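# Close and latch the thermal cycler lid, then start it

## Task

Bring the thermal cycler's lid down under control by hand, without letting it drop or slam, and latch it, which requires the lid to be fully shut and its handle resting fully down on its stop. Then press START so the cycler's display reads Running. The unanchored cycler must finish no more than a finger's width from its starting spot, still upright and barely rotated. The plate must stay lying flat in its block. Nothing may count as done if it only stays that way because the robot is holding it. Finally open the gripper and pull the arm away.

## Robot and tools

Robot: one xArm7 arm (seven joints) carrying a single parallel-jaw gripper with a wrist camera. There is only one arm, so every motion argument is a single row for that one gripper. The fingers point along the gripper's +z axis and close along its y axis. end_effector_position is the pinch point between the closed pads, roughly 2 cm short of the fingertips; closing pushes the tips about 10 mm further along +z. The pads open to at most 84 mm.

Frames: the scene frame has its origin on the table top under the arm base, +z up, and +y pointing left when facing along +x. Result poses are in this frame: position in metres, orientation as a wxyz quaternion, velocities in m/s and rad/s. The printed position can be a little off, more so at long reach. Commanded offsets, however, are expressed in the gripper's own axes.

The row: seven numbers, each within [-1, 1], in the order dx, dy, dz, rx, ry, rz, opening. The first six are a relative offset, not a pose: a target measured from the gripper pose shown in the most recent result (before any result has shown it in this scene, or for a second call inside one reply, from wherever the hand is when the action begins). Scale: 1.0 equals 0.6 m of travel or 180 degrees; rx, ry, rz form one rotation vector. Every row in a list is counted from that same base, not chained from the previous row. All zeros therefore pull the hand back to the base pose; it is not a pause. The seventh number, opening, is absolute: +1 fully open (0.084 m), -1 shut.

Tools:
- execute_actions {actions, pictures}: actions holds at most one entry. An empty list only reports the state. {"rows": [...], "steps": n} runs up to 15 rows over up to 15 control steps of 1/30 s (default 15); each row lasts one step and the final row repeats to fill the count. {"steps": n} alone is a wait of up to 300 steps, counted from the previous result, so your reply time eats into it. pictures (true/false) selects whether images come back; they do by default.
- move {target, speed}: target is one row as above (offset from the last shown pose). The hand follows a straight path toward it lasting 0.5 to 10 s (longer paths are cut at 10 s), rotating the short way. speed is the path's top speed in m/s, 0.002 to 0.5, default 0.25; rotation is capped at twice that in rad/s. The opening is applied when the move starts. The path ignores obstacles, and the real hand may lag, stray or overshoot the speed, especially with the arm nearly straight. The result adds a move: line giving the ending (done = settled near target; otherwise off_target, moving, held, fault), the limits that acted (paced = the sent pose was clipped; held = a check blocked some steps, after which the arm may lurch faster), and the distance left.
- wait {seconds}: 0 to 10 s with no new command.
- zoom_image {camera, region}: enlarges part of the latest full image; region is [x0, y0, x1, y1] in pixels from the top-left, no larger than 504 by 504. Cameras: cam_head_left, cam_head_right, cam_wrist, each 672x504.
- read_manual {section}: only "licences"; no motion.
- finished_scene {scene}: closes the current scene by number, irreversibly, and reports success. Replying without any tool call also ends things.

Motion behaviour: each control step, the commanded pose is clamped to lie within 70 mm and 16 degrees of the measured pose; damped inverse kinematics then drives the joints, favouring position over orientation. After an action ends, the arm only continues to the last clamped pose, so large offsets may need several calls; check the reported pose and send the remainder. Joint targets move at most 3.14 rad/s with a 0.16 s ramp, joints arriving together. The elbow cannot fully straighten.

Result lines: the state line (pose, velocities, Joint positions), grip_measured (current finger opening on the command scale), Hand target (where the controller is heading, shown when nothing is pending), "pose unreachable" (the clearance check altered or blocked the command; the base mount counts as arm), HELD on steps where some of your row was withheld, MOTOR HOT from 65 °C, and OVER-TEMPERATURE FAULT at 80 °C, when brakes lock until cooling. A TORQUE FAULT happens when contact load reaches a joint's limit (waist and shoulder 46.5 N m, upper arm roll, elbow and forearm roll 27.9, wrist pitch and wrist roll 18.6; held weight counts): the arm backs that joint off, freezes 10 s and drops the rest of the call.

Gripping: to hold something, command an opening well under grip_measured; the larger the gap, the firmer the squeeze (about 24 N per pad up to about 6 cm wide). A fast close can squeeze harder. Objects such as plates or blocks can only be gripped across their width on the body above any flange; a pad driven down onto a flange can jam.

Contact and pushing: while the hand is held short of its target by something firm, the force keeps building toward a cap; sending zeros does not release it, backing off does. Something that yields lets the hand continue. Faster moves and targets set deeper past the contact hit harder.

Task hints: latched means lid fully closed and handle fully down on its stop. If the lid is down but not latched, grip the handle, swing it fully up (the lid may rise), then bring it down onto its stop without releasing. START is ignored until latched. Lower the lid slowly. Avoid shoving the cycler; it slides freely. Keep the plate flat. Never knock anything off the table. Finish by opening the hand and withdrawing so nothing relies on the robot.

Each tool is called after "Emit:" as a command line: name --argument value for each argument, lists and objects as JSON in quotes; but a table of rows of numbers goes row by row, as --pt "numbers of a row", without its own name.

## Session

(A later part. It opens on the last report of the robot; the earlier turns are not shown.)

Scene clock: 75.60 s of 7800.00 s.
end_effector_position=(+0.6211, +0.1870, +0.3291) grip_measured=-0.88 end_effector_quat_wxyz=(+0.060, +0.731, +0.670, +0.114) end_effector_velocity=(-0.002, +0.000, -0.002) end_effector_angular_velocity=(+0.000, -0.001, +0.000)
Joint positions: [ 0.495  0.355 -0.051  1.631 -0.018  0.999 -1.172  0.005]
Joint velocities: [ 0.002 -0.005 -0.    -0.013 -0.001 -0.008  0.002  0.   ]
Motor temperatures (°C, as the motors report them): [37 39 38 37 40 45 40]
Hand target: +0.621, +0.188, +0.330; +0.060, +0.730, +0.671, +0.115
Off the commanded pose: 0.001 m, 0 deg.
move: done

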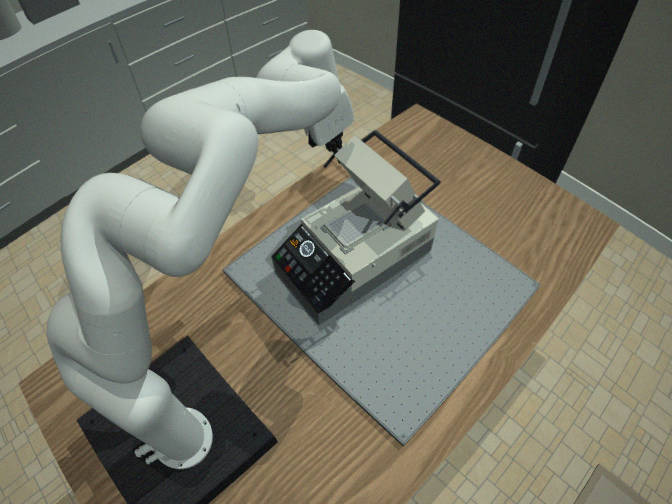

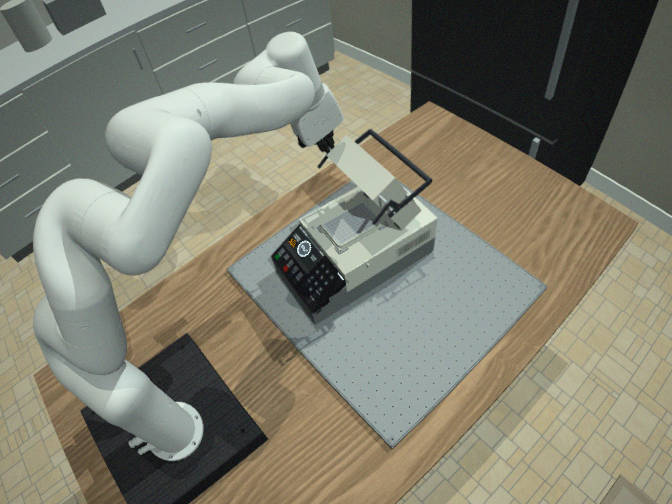

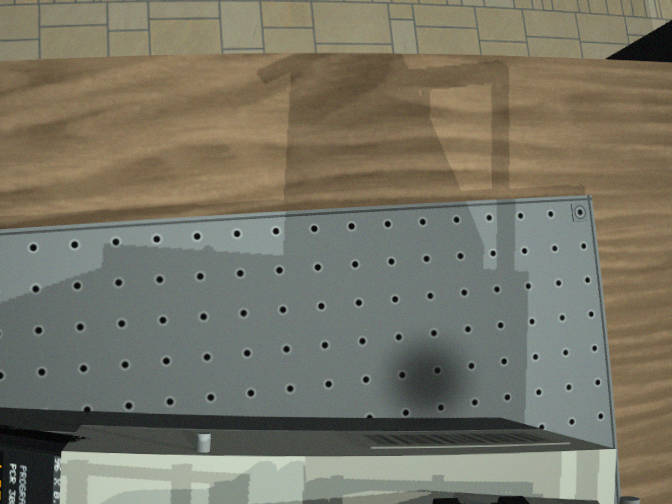

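Emit:
move --target '[0,-0.066,0.011,-0.067,0,0,-1]' --speed 0.025

Emit:
move --target '[0,-0.066,0.011,-0.067,0,0,-1]' --speed 0.025

Emit:
zoom_image --camera "cam_head_left" --region '[270,100,450,260]'

Scene clock: 83.00 s of 7800.00 s.
end_effector_position=(+0.5848, +0.1915, +0.3150) grip_measured=-1.00 end_effector_quat_wxyz=(+0.137, +0.720, +0.655, +0.185) end_effector_velocity=(-0.001, -0.000, -0.002) end_effector_angular_velocity=(-0.001, -0.003, -0.002)
Joint positions: [ 0.572  0.138 -0.077  1.205 -0.216  0.607 -0.974  0.   ]
Joint velocities: [ 0.001 -0.001 -0.001 -0.01  -0.008 -0.011  0.01   0.   ]
Motor temperatures (°C, as the motors report them): [37 39 38 38 40 45 40]
Hand target: +0.585, +0.191, +0.313; +0.136, +0.720, +0.655, +0.184
Off the commanded pose: 0.002 m, 0 deg.
move: done

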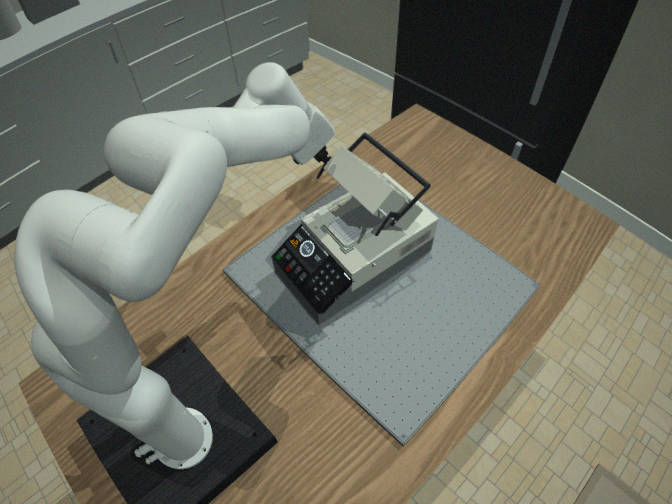

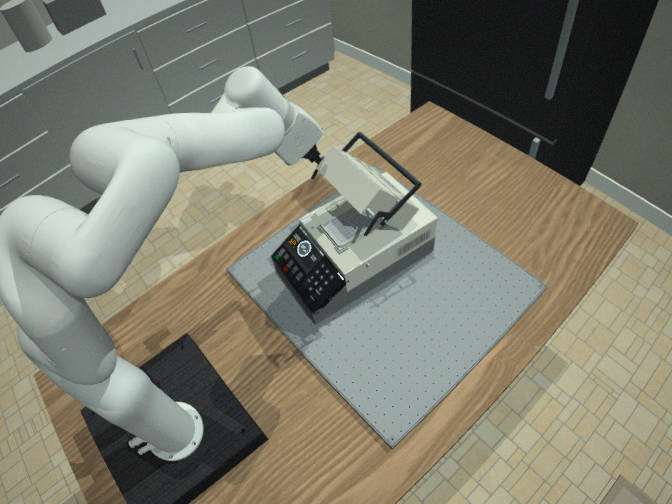

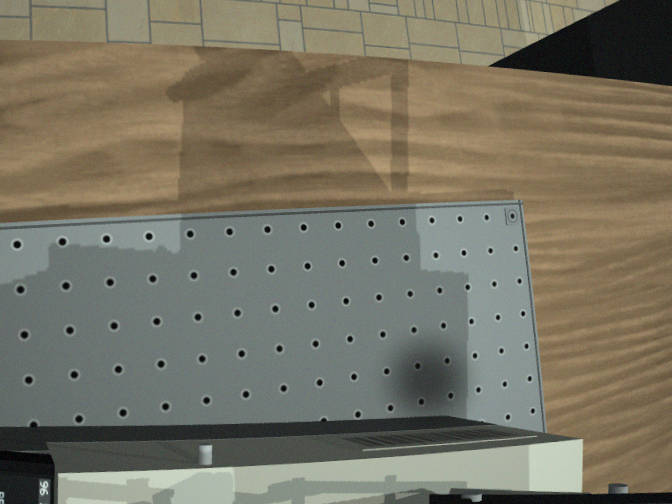

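Scene clock: 87.43 s of 7800.00 s.
end_effector_position=(+0.5524, +0.1959, +0.2919) grip_measured=-1.00 end_effector_quat_wxyz=(+0.211, +0.702, +0.632, +0.252) end_effector_velocity=(-0.000, -0.000, +0.001) end_effector_angular_velocity=(+0.000, -0.010, -0.003)
Joint positions: [ 0.628  0.035 -0.131  0.932 -0.751  0.312 -0.461  0.   ]
Joint velocities: [ 0.001 -0.003 -0.002 -0.004 -0.032 -0.006  0.031  0.   ]
Motor temperatures (°C, as the motors report them): [37 39 38 38 40 45 40]
Hand target: +0.552, +0.196, +0.292; +0.212, +0.702, +0.632, +0.252
Off the commanded pose: 0.000 m, 0 deg.
move: done

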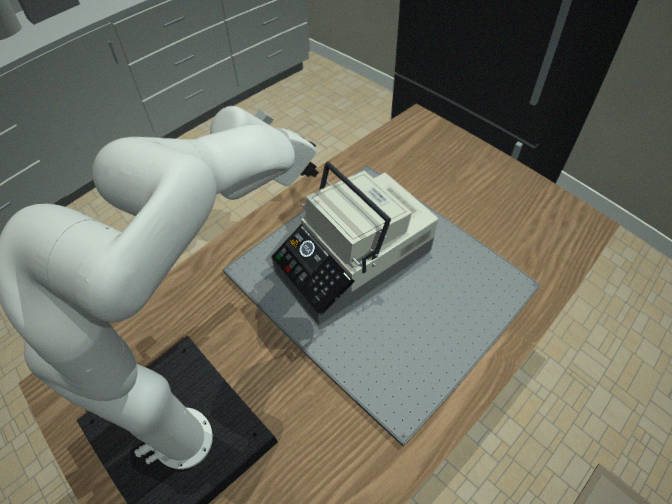

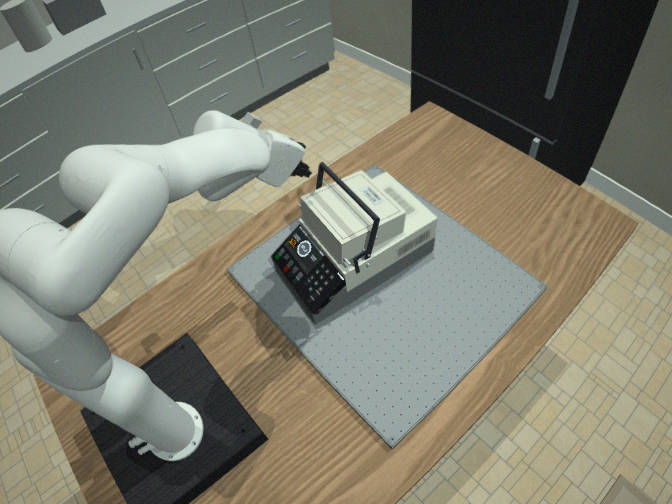

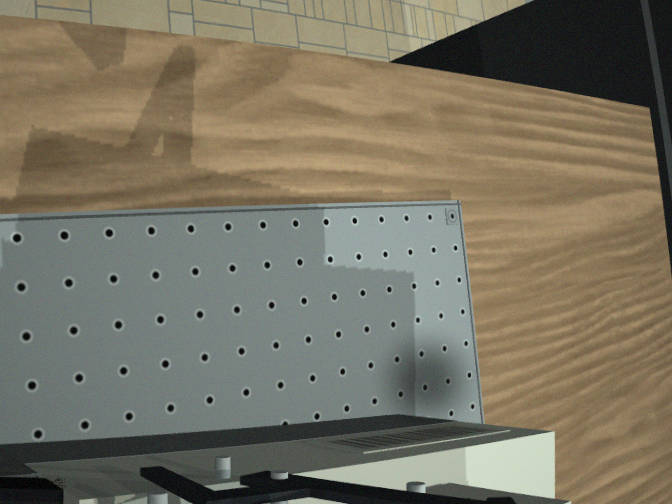

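Region (270, 100, 450, 260) of cam_head_left's 672x504 image, scaled by 2.800, with more detail than that image has.

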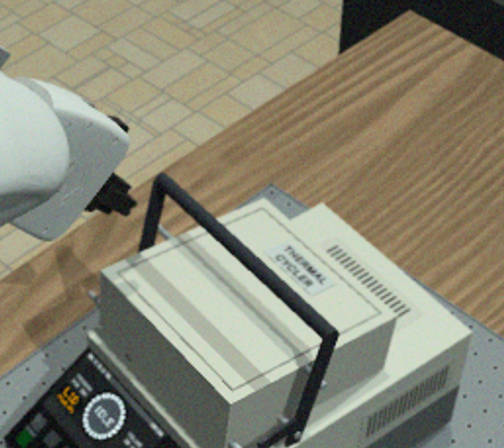

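Emit:
move --target '[0,0.05,-0.065,0.205,0,0,-0.3]'

Emit:
move --target '[-0.16,0.012,0,0,0,0,-0.3]'

Scene clock: 90.47 s of 7800.00 s.
end_effector_position=(+0.5515, +0.1923, +0.3406) grip_measured=-0.32 end_effector_quat_wxyz=(-0.022, +0.732, +0.679, +0.040) end_effector_velocity=(+0.001, -0.001, +0.003) end_effector_angular_velocity=(-0.000, +0.008, -0.000)
Joint positions: [ 0.543  0.286 -0.09   1.63   0.081  1.271 -1.203  0.03 ]
Joint velocities: [-0.003  0.009 -0.     0.022  0.003  0.022 -0.002 -0.   ]
Motor temperatures (°C, as the motors report them): [37 39 38 38 40 45 40]
Hand target: +0.552, +0.192, +0.341; -0.022, +0.732, +0.679, +0.040
Off the commanded pose: 0.001 m, 0 deg.
move: done

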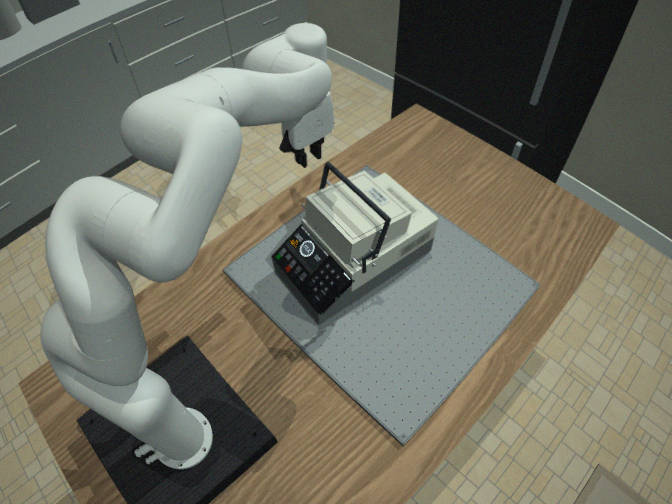

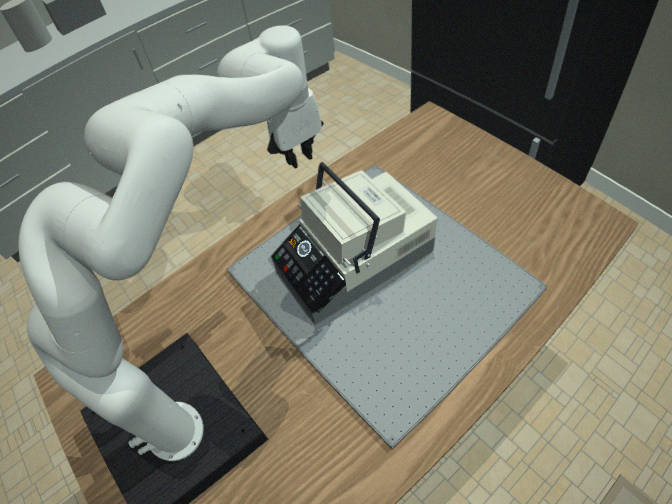

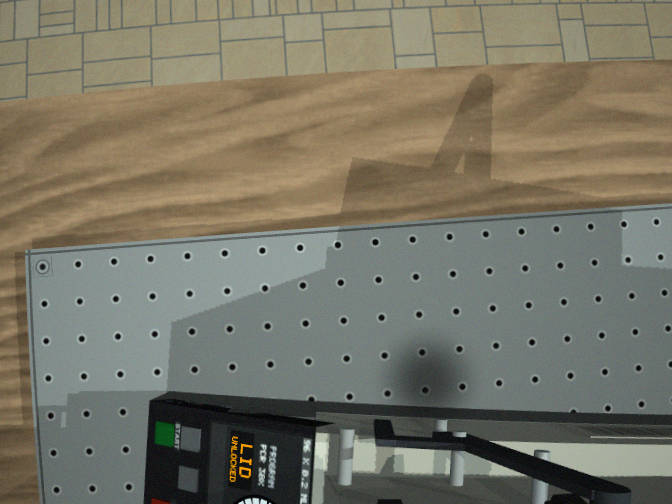

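Scene clock: 91.27 s of 7800.00 s.
end_effector_position=(+0.5514, +0.0981, +0.3326) grip_measured=-0.32 end_effector_quat_wxyz=(-0.022, +0.732, +0.680, +0.041) end_effector_velocity=(-0.000, -0.009, -0.001) end_effector_angular_velocity=(-0.001, +0.002, -0.004)
Joint positions: [ 0.437  0.206 -0.152  1.504  0.1    1.236 -1.382  0.03 ]
Joint velocities: [-0.01  -0.003 -0.006 -0.008  0.001 -0.002 -0.013 -0.   ]
Motor temperatures (°C, as the motors report them): [37 39 38 38 40 45 40]
Hand target: +0.552, +0.096, +0.333; -0.022, +0.732, +0.679, +0.041
Off the commanded pose: 0.002 m, 0 deg.
move: done

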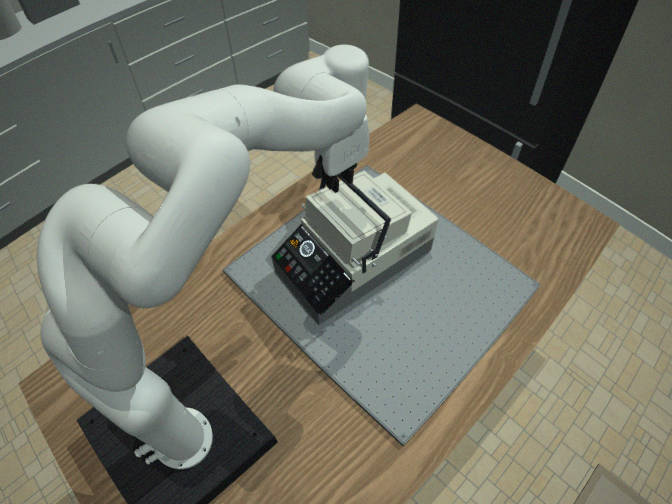

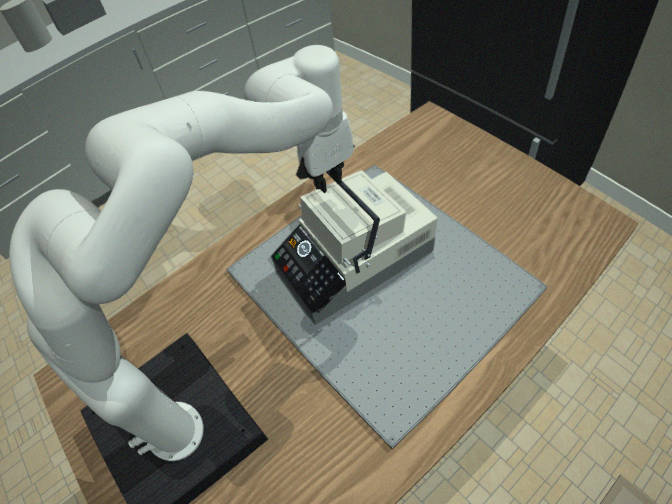

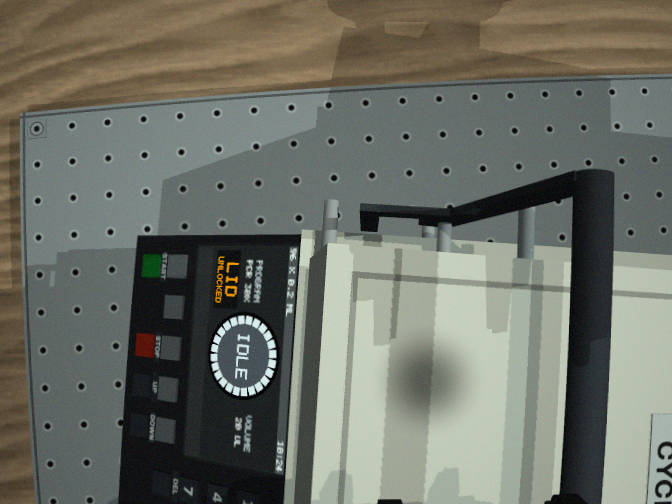

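Emit:
move --target '[0,0.06,0.015,0,0,0,-0.3]' --speed 0.1

Emit:
move --target '[0,0,0.077,0,0,0,-0.3]' --speed 0.05

Emit:
move --target '[0,0,0,0,0,0,-1]'

Scene clock: 93.30 s of 7800.00 s.
end_effector_position=(+0.5874, +0.0961, +0.3245) grip_measured=-0.32 end_effector_quat_wxyz=(-0.022, +0.731, +0.680, +0.041) end_effector_velocity=(+0.001, -0.000, -0.002) end_effector_angular_velocity=(-0.000, +0.004, -0.000)
Joint positions: [ 0.414  0.338 -0.156  1.662  0.123  1.266 -1.406  0.03 ]
Joint velocities: [-0.001  0.007 -0.001  0.005  0.001  0.002 -0.001 -0.   ]
Motor temperatures (°C, as the motors report them): [37 39 38 38 40 45 40]
Hand target: +0.588, +0.096, +0.324; -0.022, +0.732, +0.680, +0.041
Off the commanded pose: 0.000 m, 0 deg.
move: done

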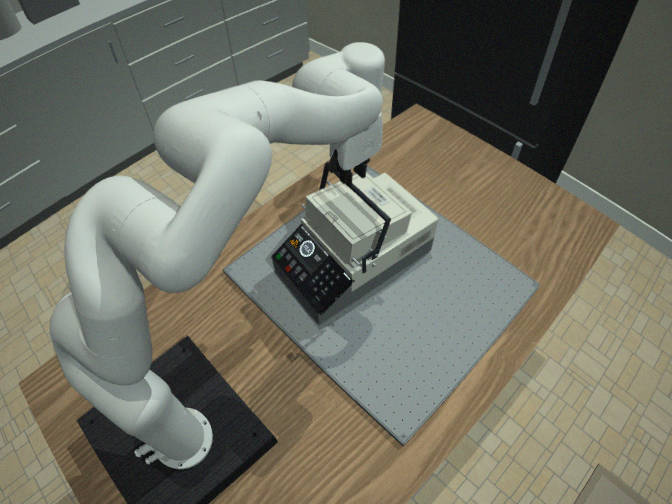

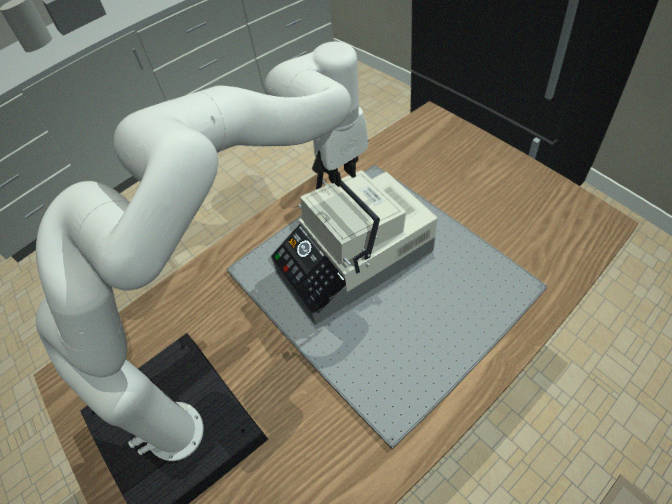

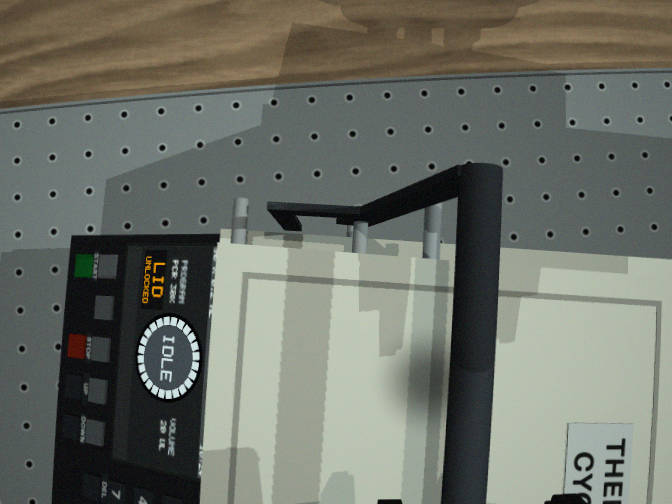

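Scene clock: 94.53 s of 7800.00 s.
end_effector_position=(+0.5889, +0.0999, +0.2789) grip_measured=-0.32 end_effector_quat_wxyz=(-0.022, +0.732, +0.680, +0.041) end_effector_velocity=(+0.001, -0.000, +0.001) end_effector_angular_velocity=(+0.001, -0.008, -0.001)
Joint positions: [ 0.419  0.362 -0.152  1.567  0.13   1.146 -1.412  0.03 ]
Joint velocities: [ 0.    -0.002 -0.001 -0.001 -0.    -0.007 -0.    -0.   ]
Motor temperatures (°C, as the motors report them): [37 39 38 38 40 45 40]
Hand target: +0.589, +0.100, +0.278; -0.022, +0.732, +0.680, +0.041
Off the commanded pose: 0.000 m, 0 deg.
move: done

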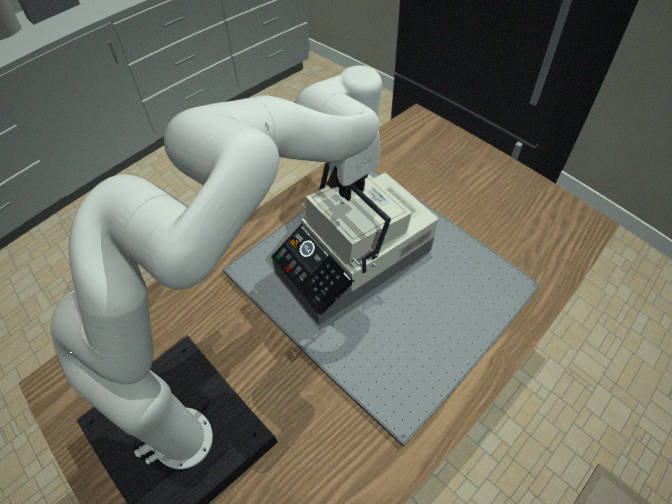

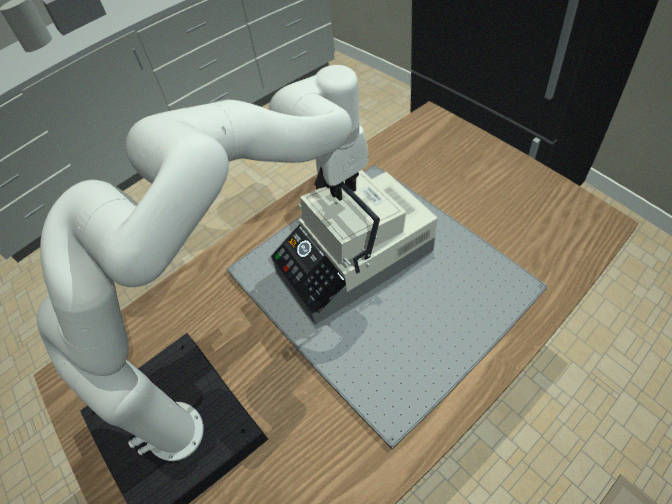

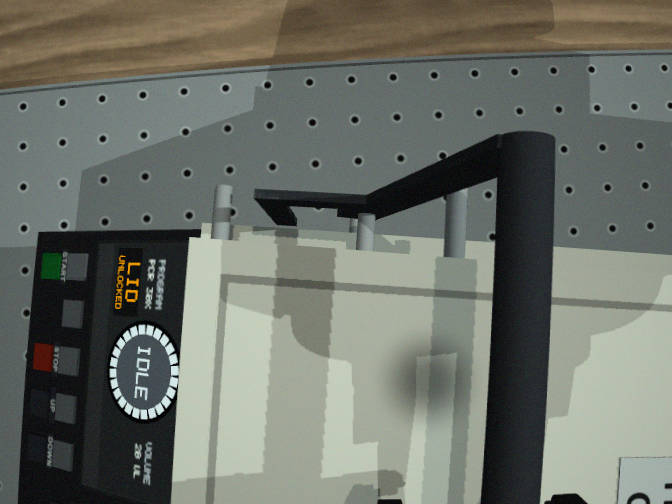

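Scene clock: 95.03 s of 7800.00 s.
end_effector_position=(+0.5890, +0.0999, +0.2791) grip_measured=-0.72 end_effector_quat_wxyz=(-0.021, +0.732, +0.680, +0.041) end_effector_velocity=(-0.000, -0.000, -0.001) end_effector_angular_velocity=(-0.000, +0.001, +0.001)
Joint positions: [ 0.419  0.362 -0.152  1.567  0.13   1.146 -1.412  0.012]
Joint velocities: [-0.     0.001 -0.    -0.001  0.    -0.001 -0.001  0.   ]
Motor temperatures (°C, as the motors report them): [37 39 38 38 40 45 40]
Hand target: +0.589, +0.100, +0.279; -0.022, +0.732, +0.680, +0.041
Off the commanded pose: 0.000 m, 0 deg.
move: done

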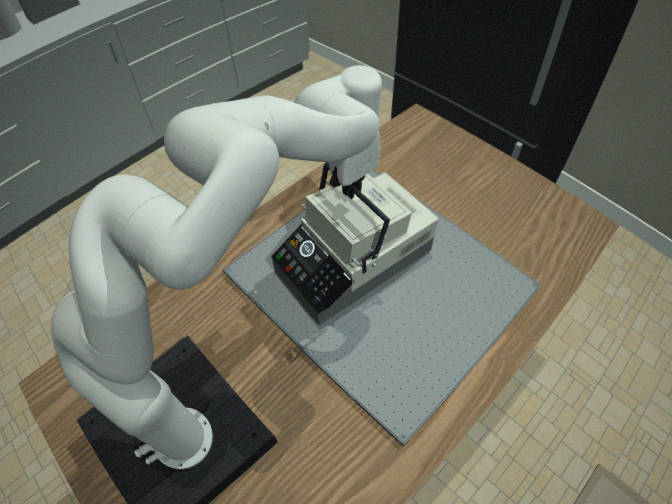

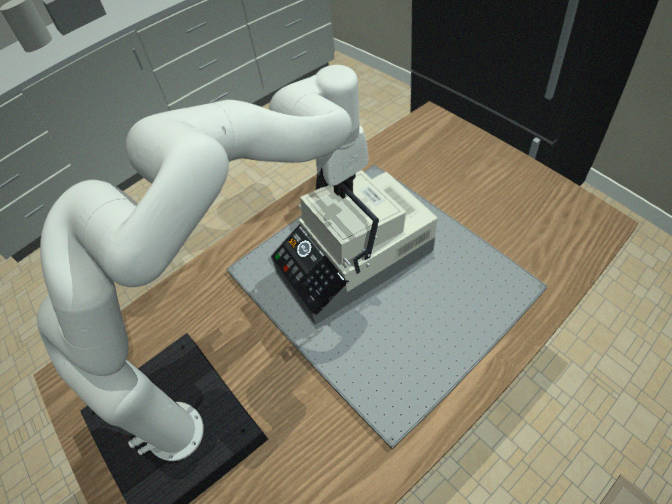

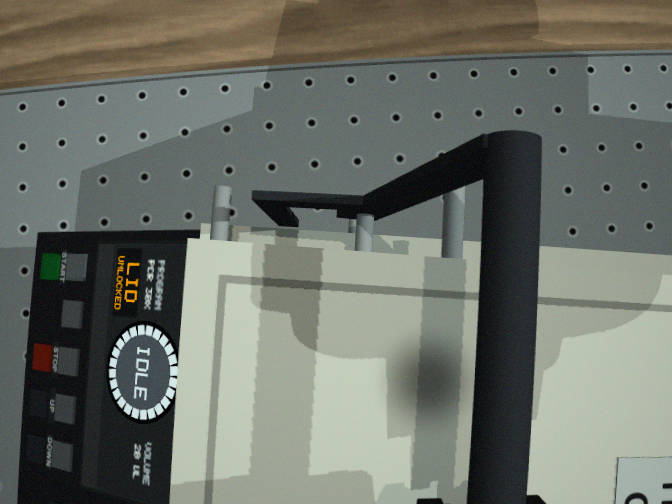

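Emit:
move --target '[0,-0.04,0.004,0,0,0,-1]' --speed 0.04

Emit:
move --target '[0,-0.058,0.018,0,0,0,-1]' --speed 0.04

Emit:
move --target '[0,-0.035,0.038,0,0,0,-1]' --speed 0.03

Emit:
move --target '[0,-0.025,0.04,0,0,0,-1]' --speed 0.03

Scene clock: 98.40 s of 7800.00 s.
end_effector_position=(+0.5655, +0.1026, +0.2769) grip_measured=-0.72 end_effector_quat_wxyz=(-0.021, +0.731, +0.680, +0.042) end_effector_velocity=(-0.002, -0.000, -0.003) end_effector_angular_velocity=(-0.002, +0.005, +0.000)
Joint positions: [ 0.436  0.282 -0.15   1.446  0.118  1.102 -1.398  0.012]
Joint velocities: [ 0.    -0.002  0.001 -0.01  -0.002 -0.003  0.001  0.   ]
Motor temperatures (°C, as the motors report them): [37 39 38 38 40 45 40]
Hand target: +0.565, +0.102, +0.276; -0.021, +0.732, +0.680, +0.041
Off the commanded pose: 0.001 m, 0 deg.
move: done

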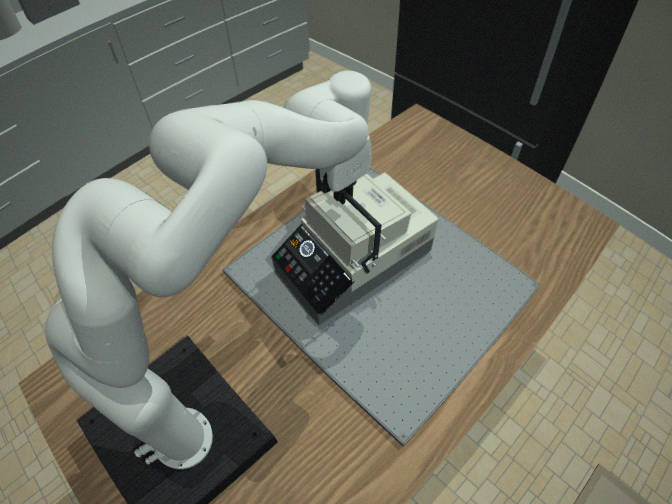

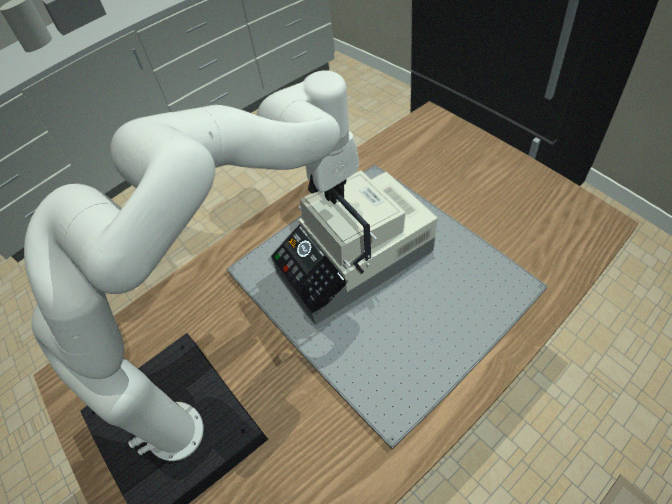

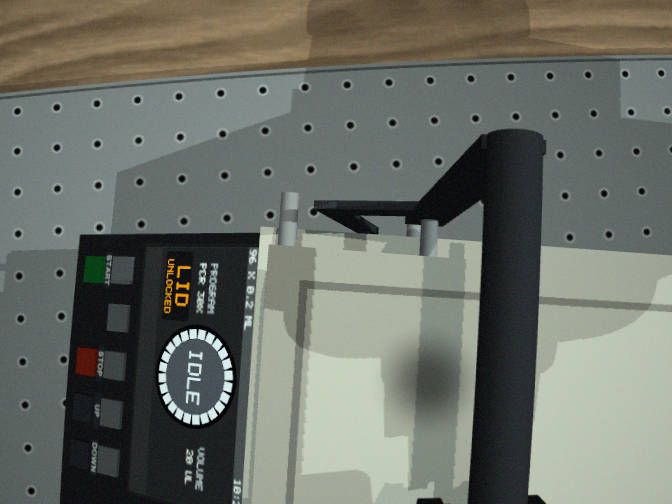

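Scene clock: 99.60 s of 7800.00 s.
end_effector_position=(+0.5310, +0.1068, +0.2653) grip_measured=-0.72 end_effector_quat_wxyz=(-0.021, +0.731, +0.681, +0.042) end_effector_velocity=(-0.000, -0.001, +0.001) end_effector_angular_velocity=(-0.001, -0.004, -0.002)
Joint positions: [ 0.457  0.181 -0.143  1.275  0.103  1.029 -1.376  0.013]
Joint velocities: [-0.    -0.006 -0.001 -0.007 -0.002 -0.006  0.002 -0.   ]
Motor temperatures (°C, as the motors report them): [37 39 38 38 40 45 40]
Hand target: +0.531, +0.106, +0.265; -0.021, +0.731, +0.680, +0.042
Off the commanded pose: 0.001 m, 0 deg.
move: done

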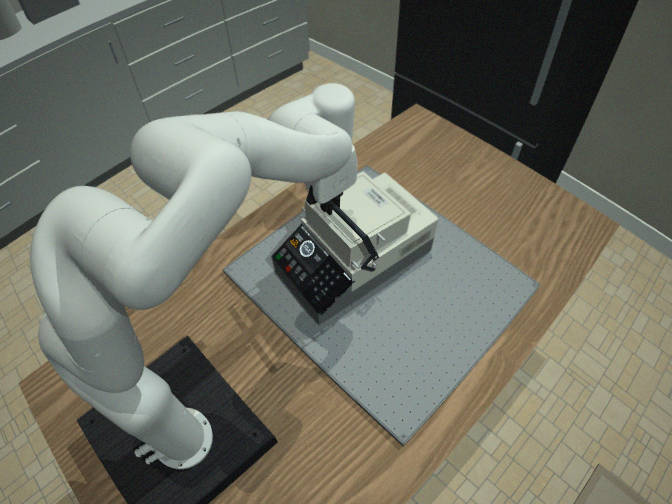

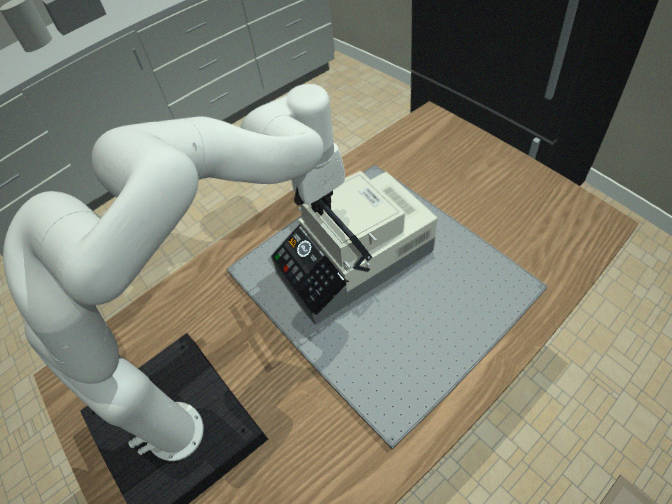

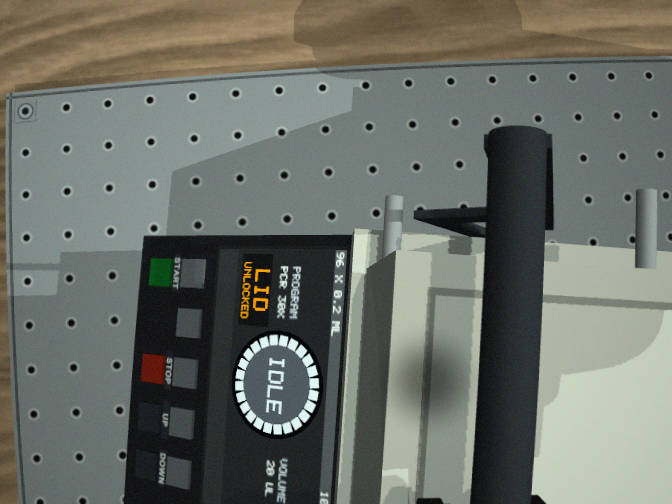

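Scene clock: 100.93 s of 7800.00 s.
end_effector_position=(+0.5103, +0.1102, +0.2419) grip_measured=-0.72 end_effector_quat_wxyz=(-0.022, +0.731, +0.681, +0.041) end_effector_velocity=(+0.001, +0.000, +0.001) end_effector_angular_velocity=(+0.001, -0.006, -0.001)
Joint positions: [ 0.469  0.143 -0.136  1.155  0.1    0.948 -1.364  0.013]
Joint velocities: [-0.    -0.001  0.    -0.001 -0.001 -0.006  0.001  0.   ]
Motor temperatures (°C, as the motors report them): [37 39 38 37 40 45 40]
Hand target: +0.511, +0.110, +0.242; -0.021, +0.731, +0.681, +0.042
Off the commanded pose: 0.001 m, 0 deg.
move: done

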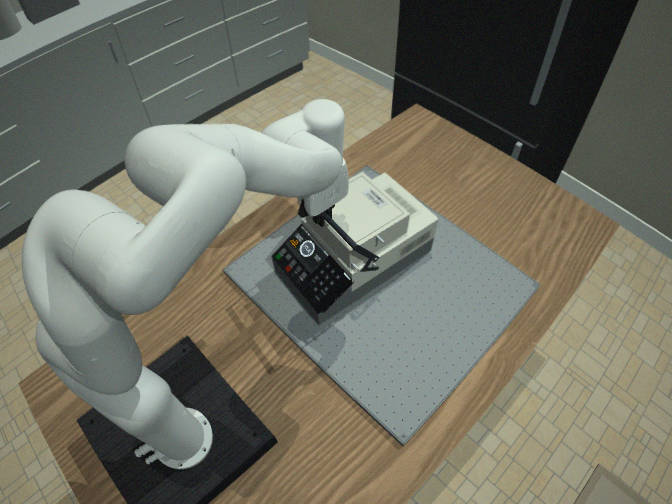

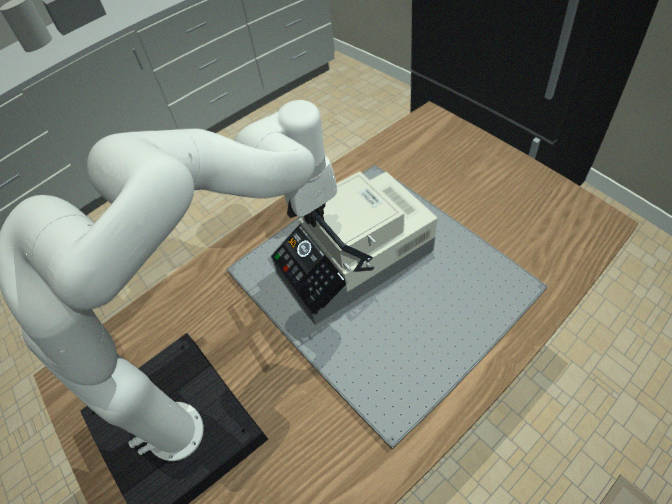

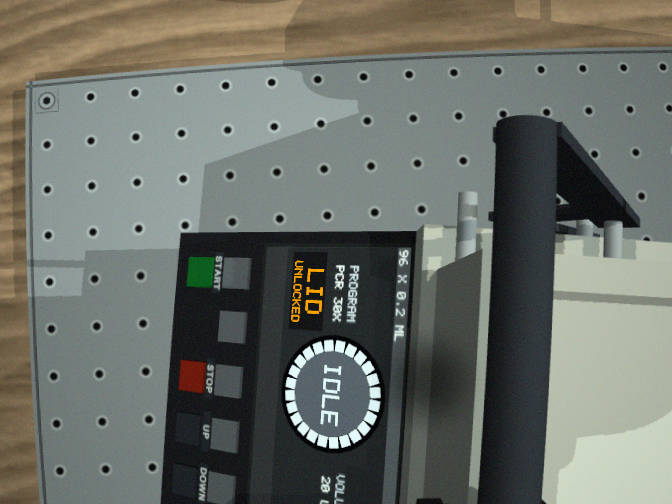

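Scene clock: 102.10 s of 7800.00 s.
end_effector_position=(+0.5036, +0.1126, +0.2322) grip_measured=-0.72 end_effector_quat_wxyz=(-0.014, +0.732, +0.679, +0.054) end_effector_velocity=(-0.000, +0.002, -0.000) end_effector_angular_velocity=(+0.003, -0.004, +0.002)
Joint positions: [ 0.476  0.115 -0.134  1.081  0.101  0.869 -1.358  0.012]
Joint velocities: [ 0.003 -0.002  0.001 -0.005  0.002 -0.007  0.     0.   ]
Motor temperatures (°C, as the motors report them): [37 39 38 37 40 45 40]
Hand target: +0.496, +0.113, +0.218; -0.022, +0.731, +0.681, +0.041
Off the commanded pose: 0.016 m, 2 deg.
move: off_target

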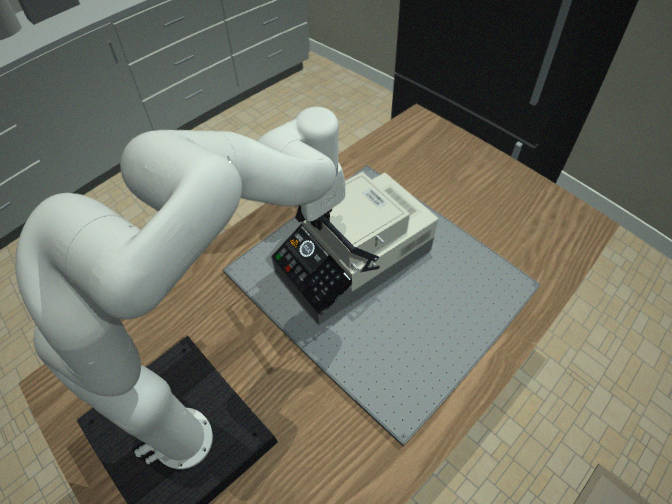

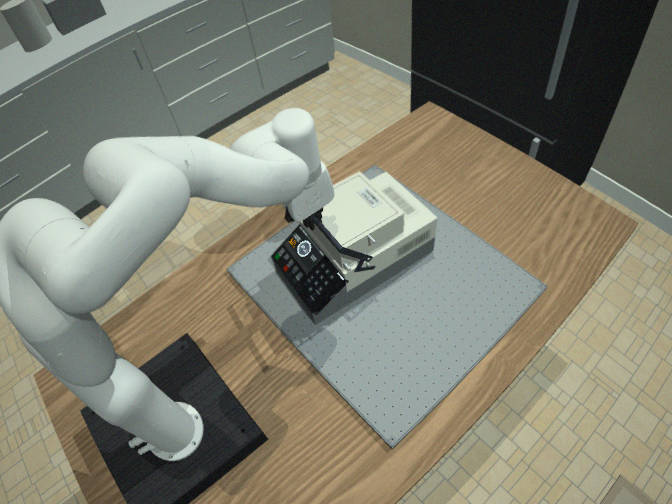

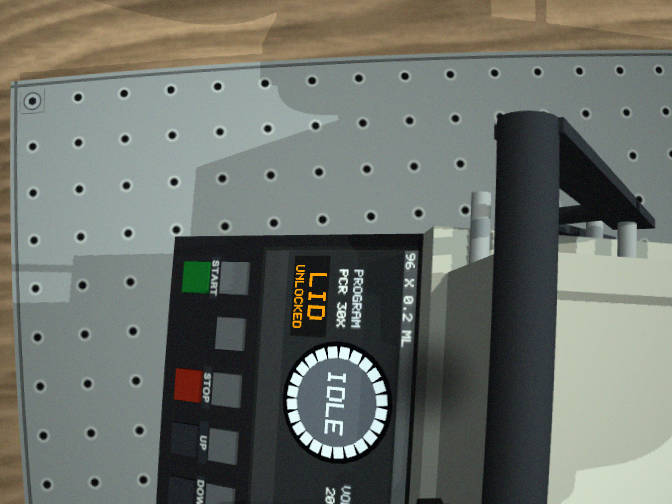

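Emit:
move --target '[0,-0.03,0.0,-0.03,0,0,-1]' --speed 0.02

Emit:
move --target '[0,-0.012,0.035,0,0,0,-1]' --speed 0.02

Scene clock: 105.43 s of 7800.00 s.
end_effector_position=(+0.4853, +0.1144, +0.2310) grip_measured=-0.72 end_effector_quat_wxyz=(+0.020, +0.731, +0.676, +0.086) end_effector_velocity=(+0.000, -0.001, +0.002) end_effector_angular_velocity=(+0.000, -0.007, -0.002)
Joint positions: [ 0.493  0.009 -0.123  0.917  0.048  0.718 -1.3    0.012]
Joint velocities: [-0.001 -0.007  0.    -0.004 -0.004 -0.005  0.004 -0.   ]
Motor temperatures (°C, as the motors report them): [37 39 38 37 40 45 40]
Hand target: +0.486, +0.114, +0.231; +0.020, +0.732, +0.676, +0.086
Off the commanded pose: 0.001 m, 0 deg.
move: done

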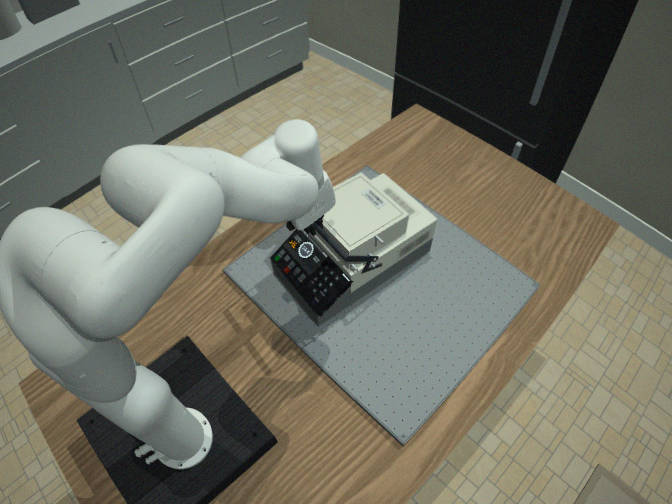

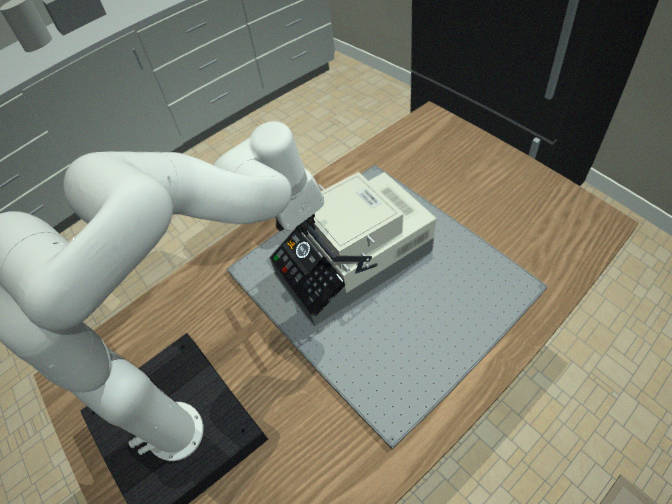

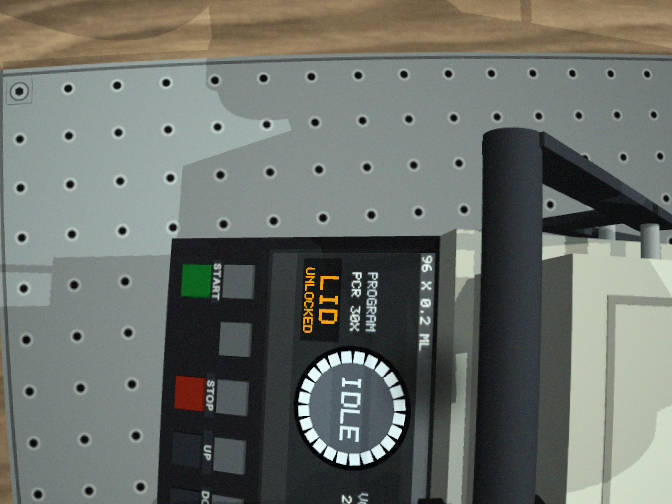

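Scene clock: 107.07 s of 7800.00 s.
end_effector_position=(+0.4768, +0.1163, +0.2066) grip_measured=-0.60 end_effector_quat_wxyz=(+0.015, +0.732, +0.677, +0.078) end_effector_velocity=(-0.000, -0.001, -0.000) end_effector_angular_velocity=(+0.000, -0.000, -0.002)
Joint positions: [ 0.495  0.036 -0.118  0.876  0.055  0.669 -1.3    0.018]
Joint velocities: [-0.001 -0.    -0.001 -0.002  0.001 -0.002 -0.     0.001]
Motor temperatures (°C, as the motors report them): [37 39 38 37 40 46 40]
Hand target: +0.481, +0.117, +0.209; +0.020, +0.731, +0.676, +0.086
Off the commanded pose: 0.005 m, 1 deg.
move: off_target

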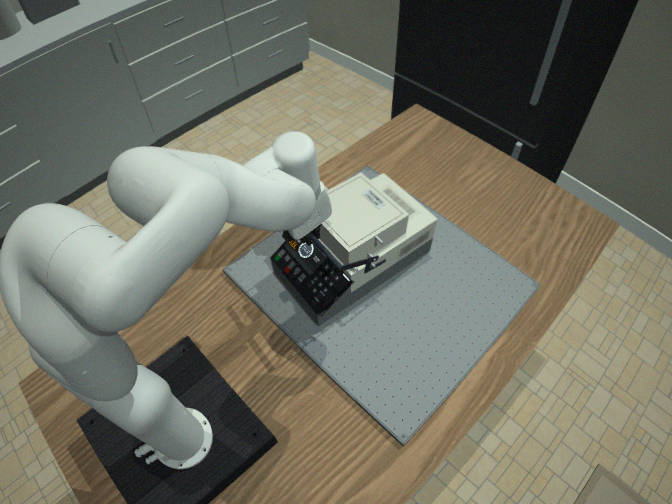

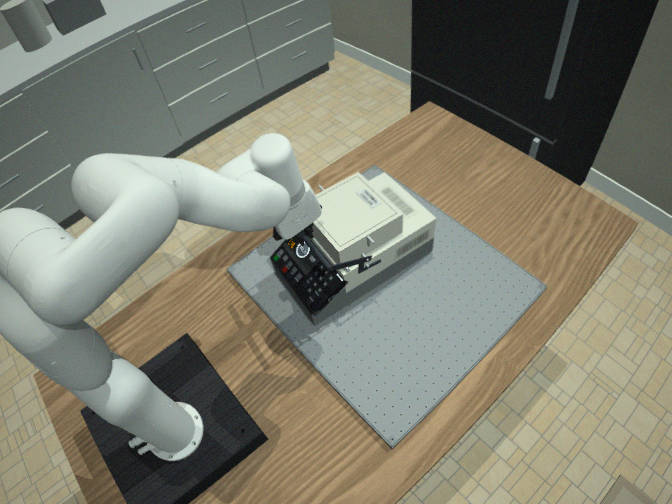

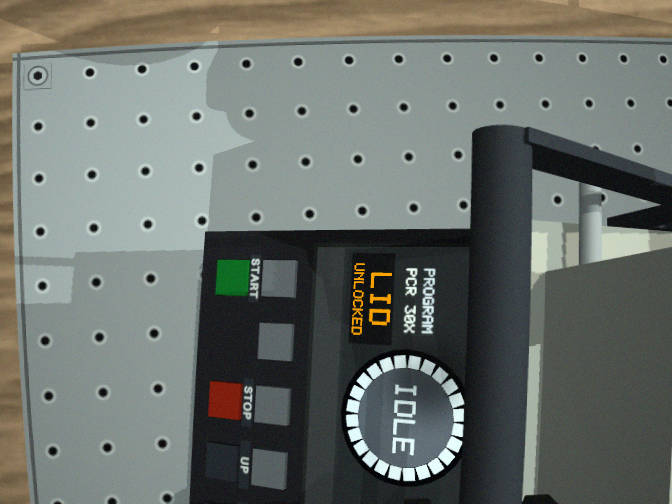

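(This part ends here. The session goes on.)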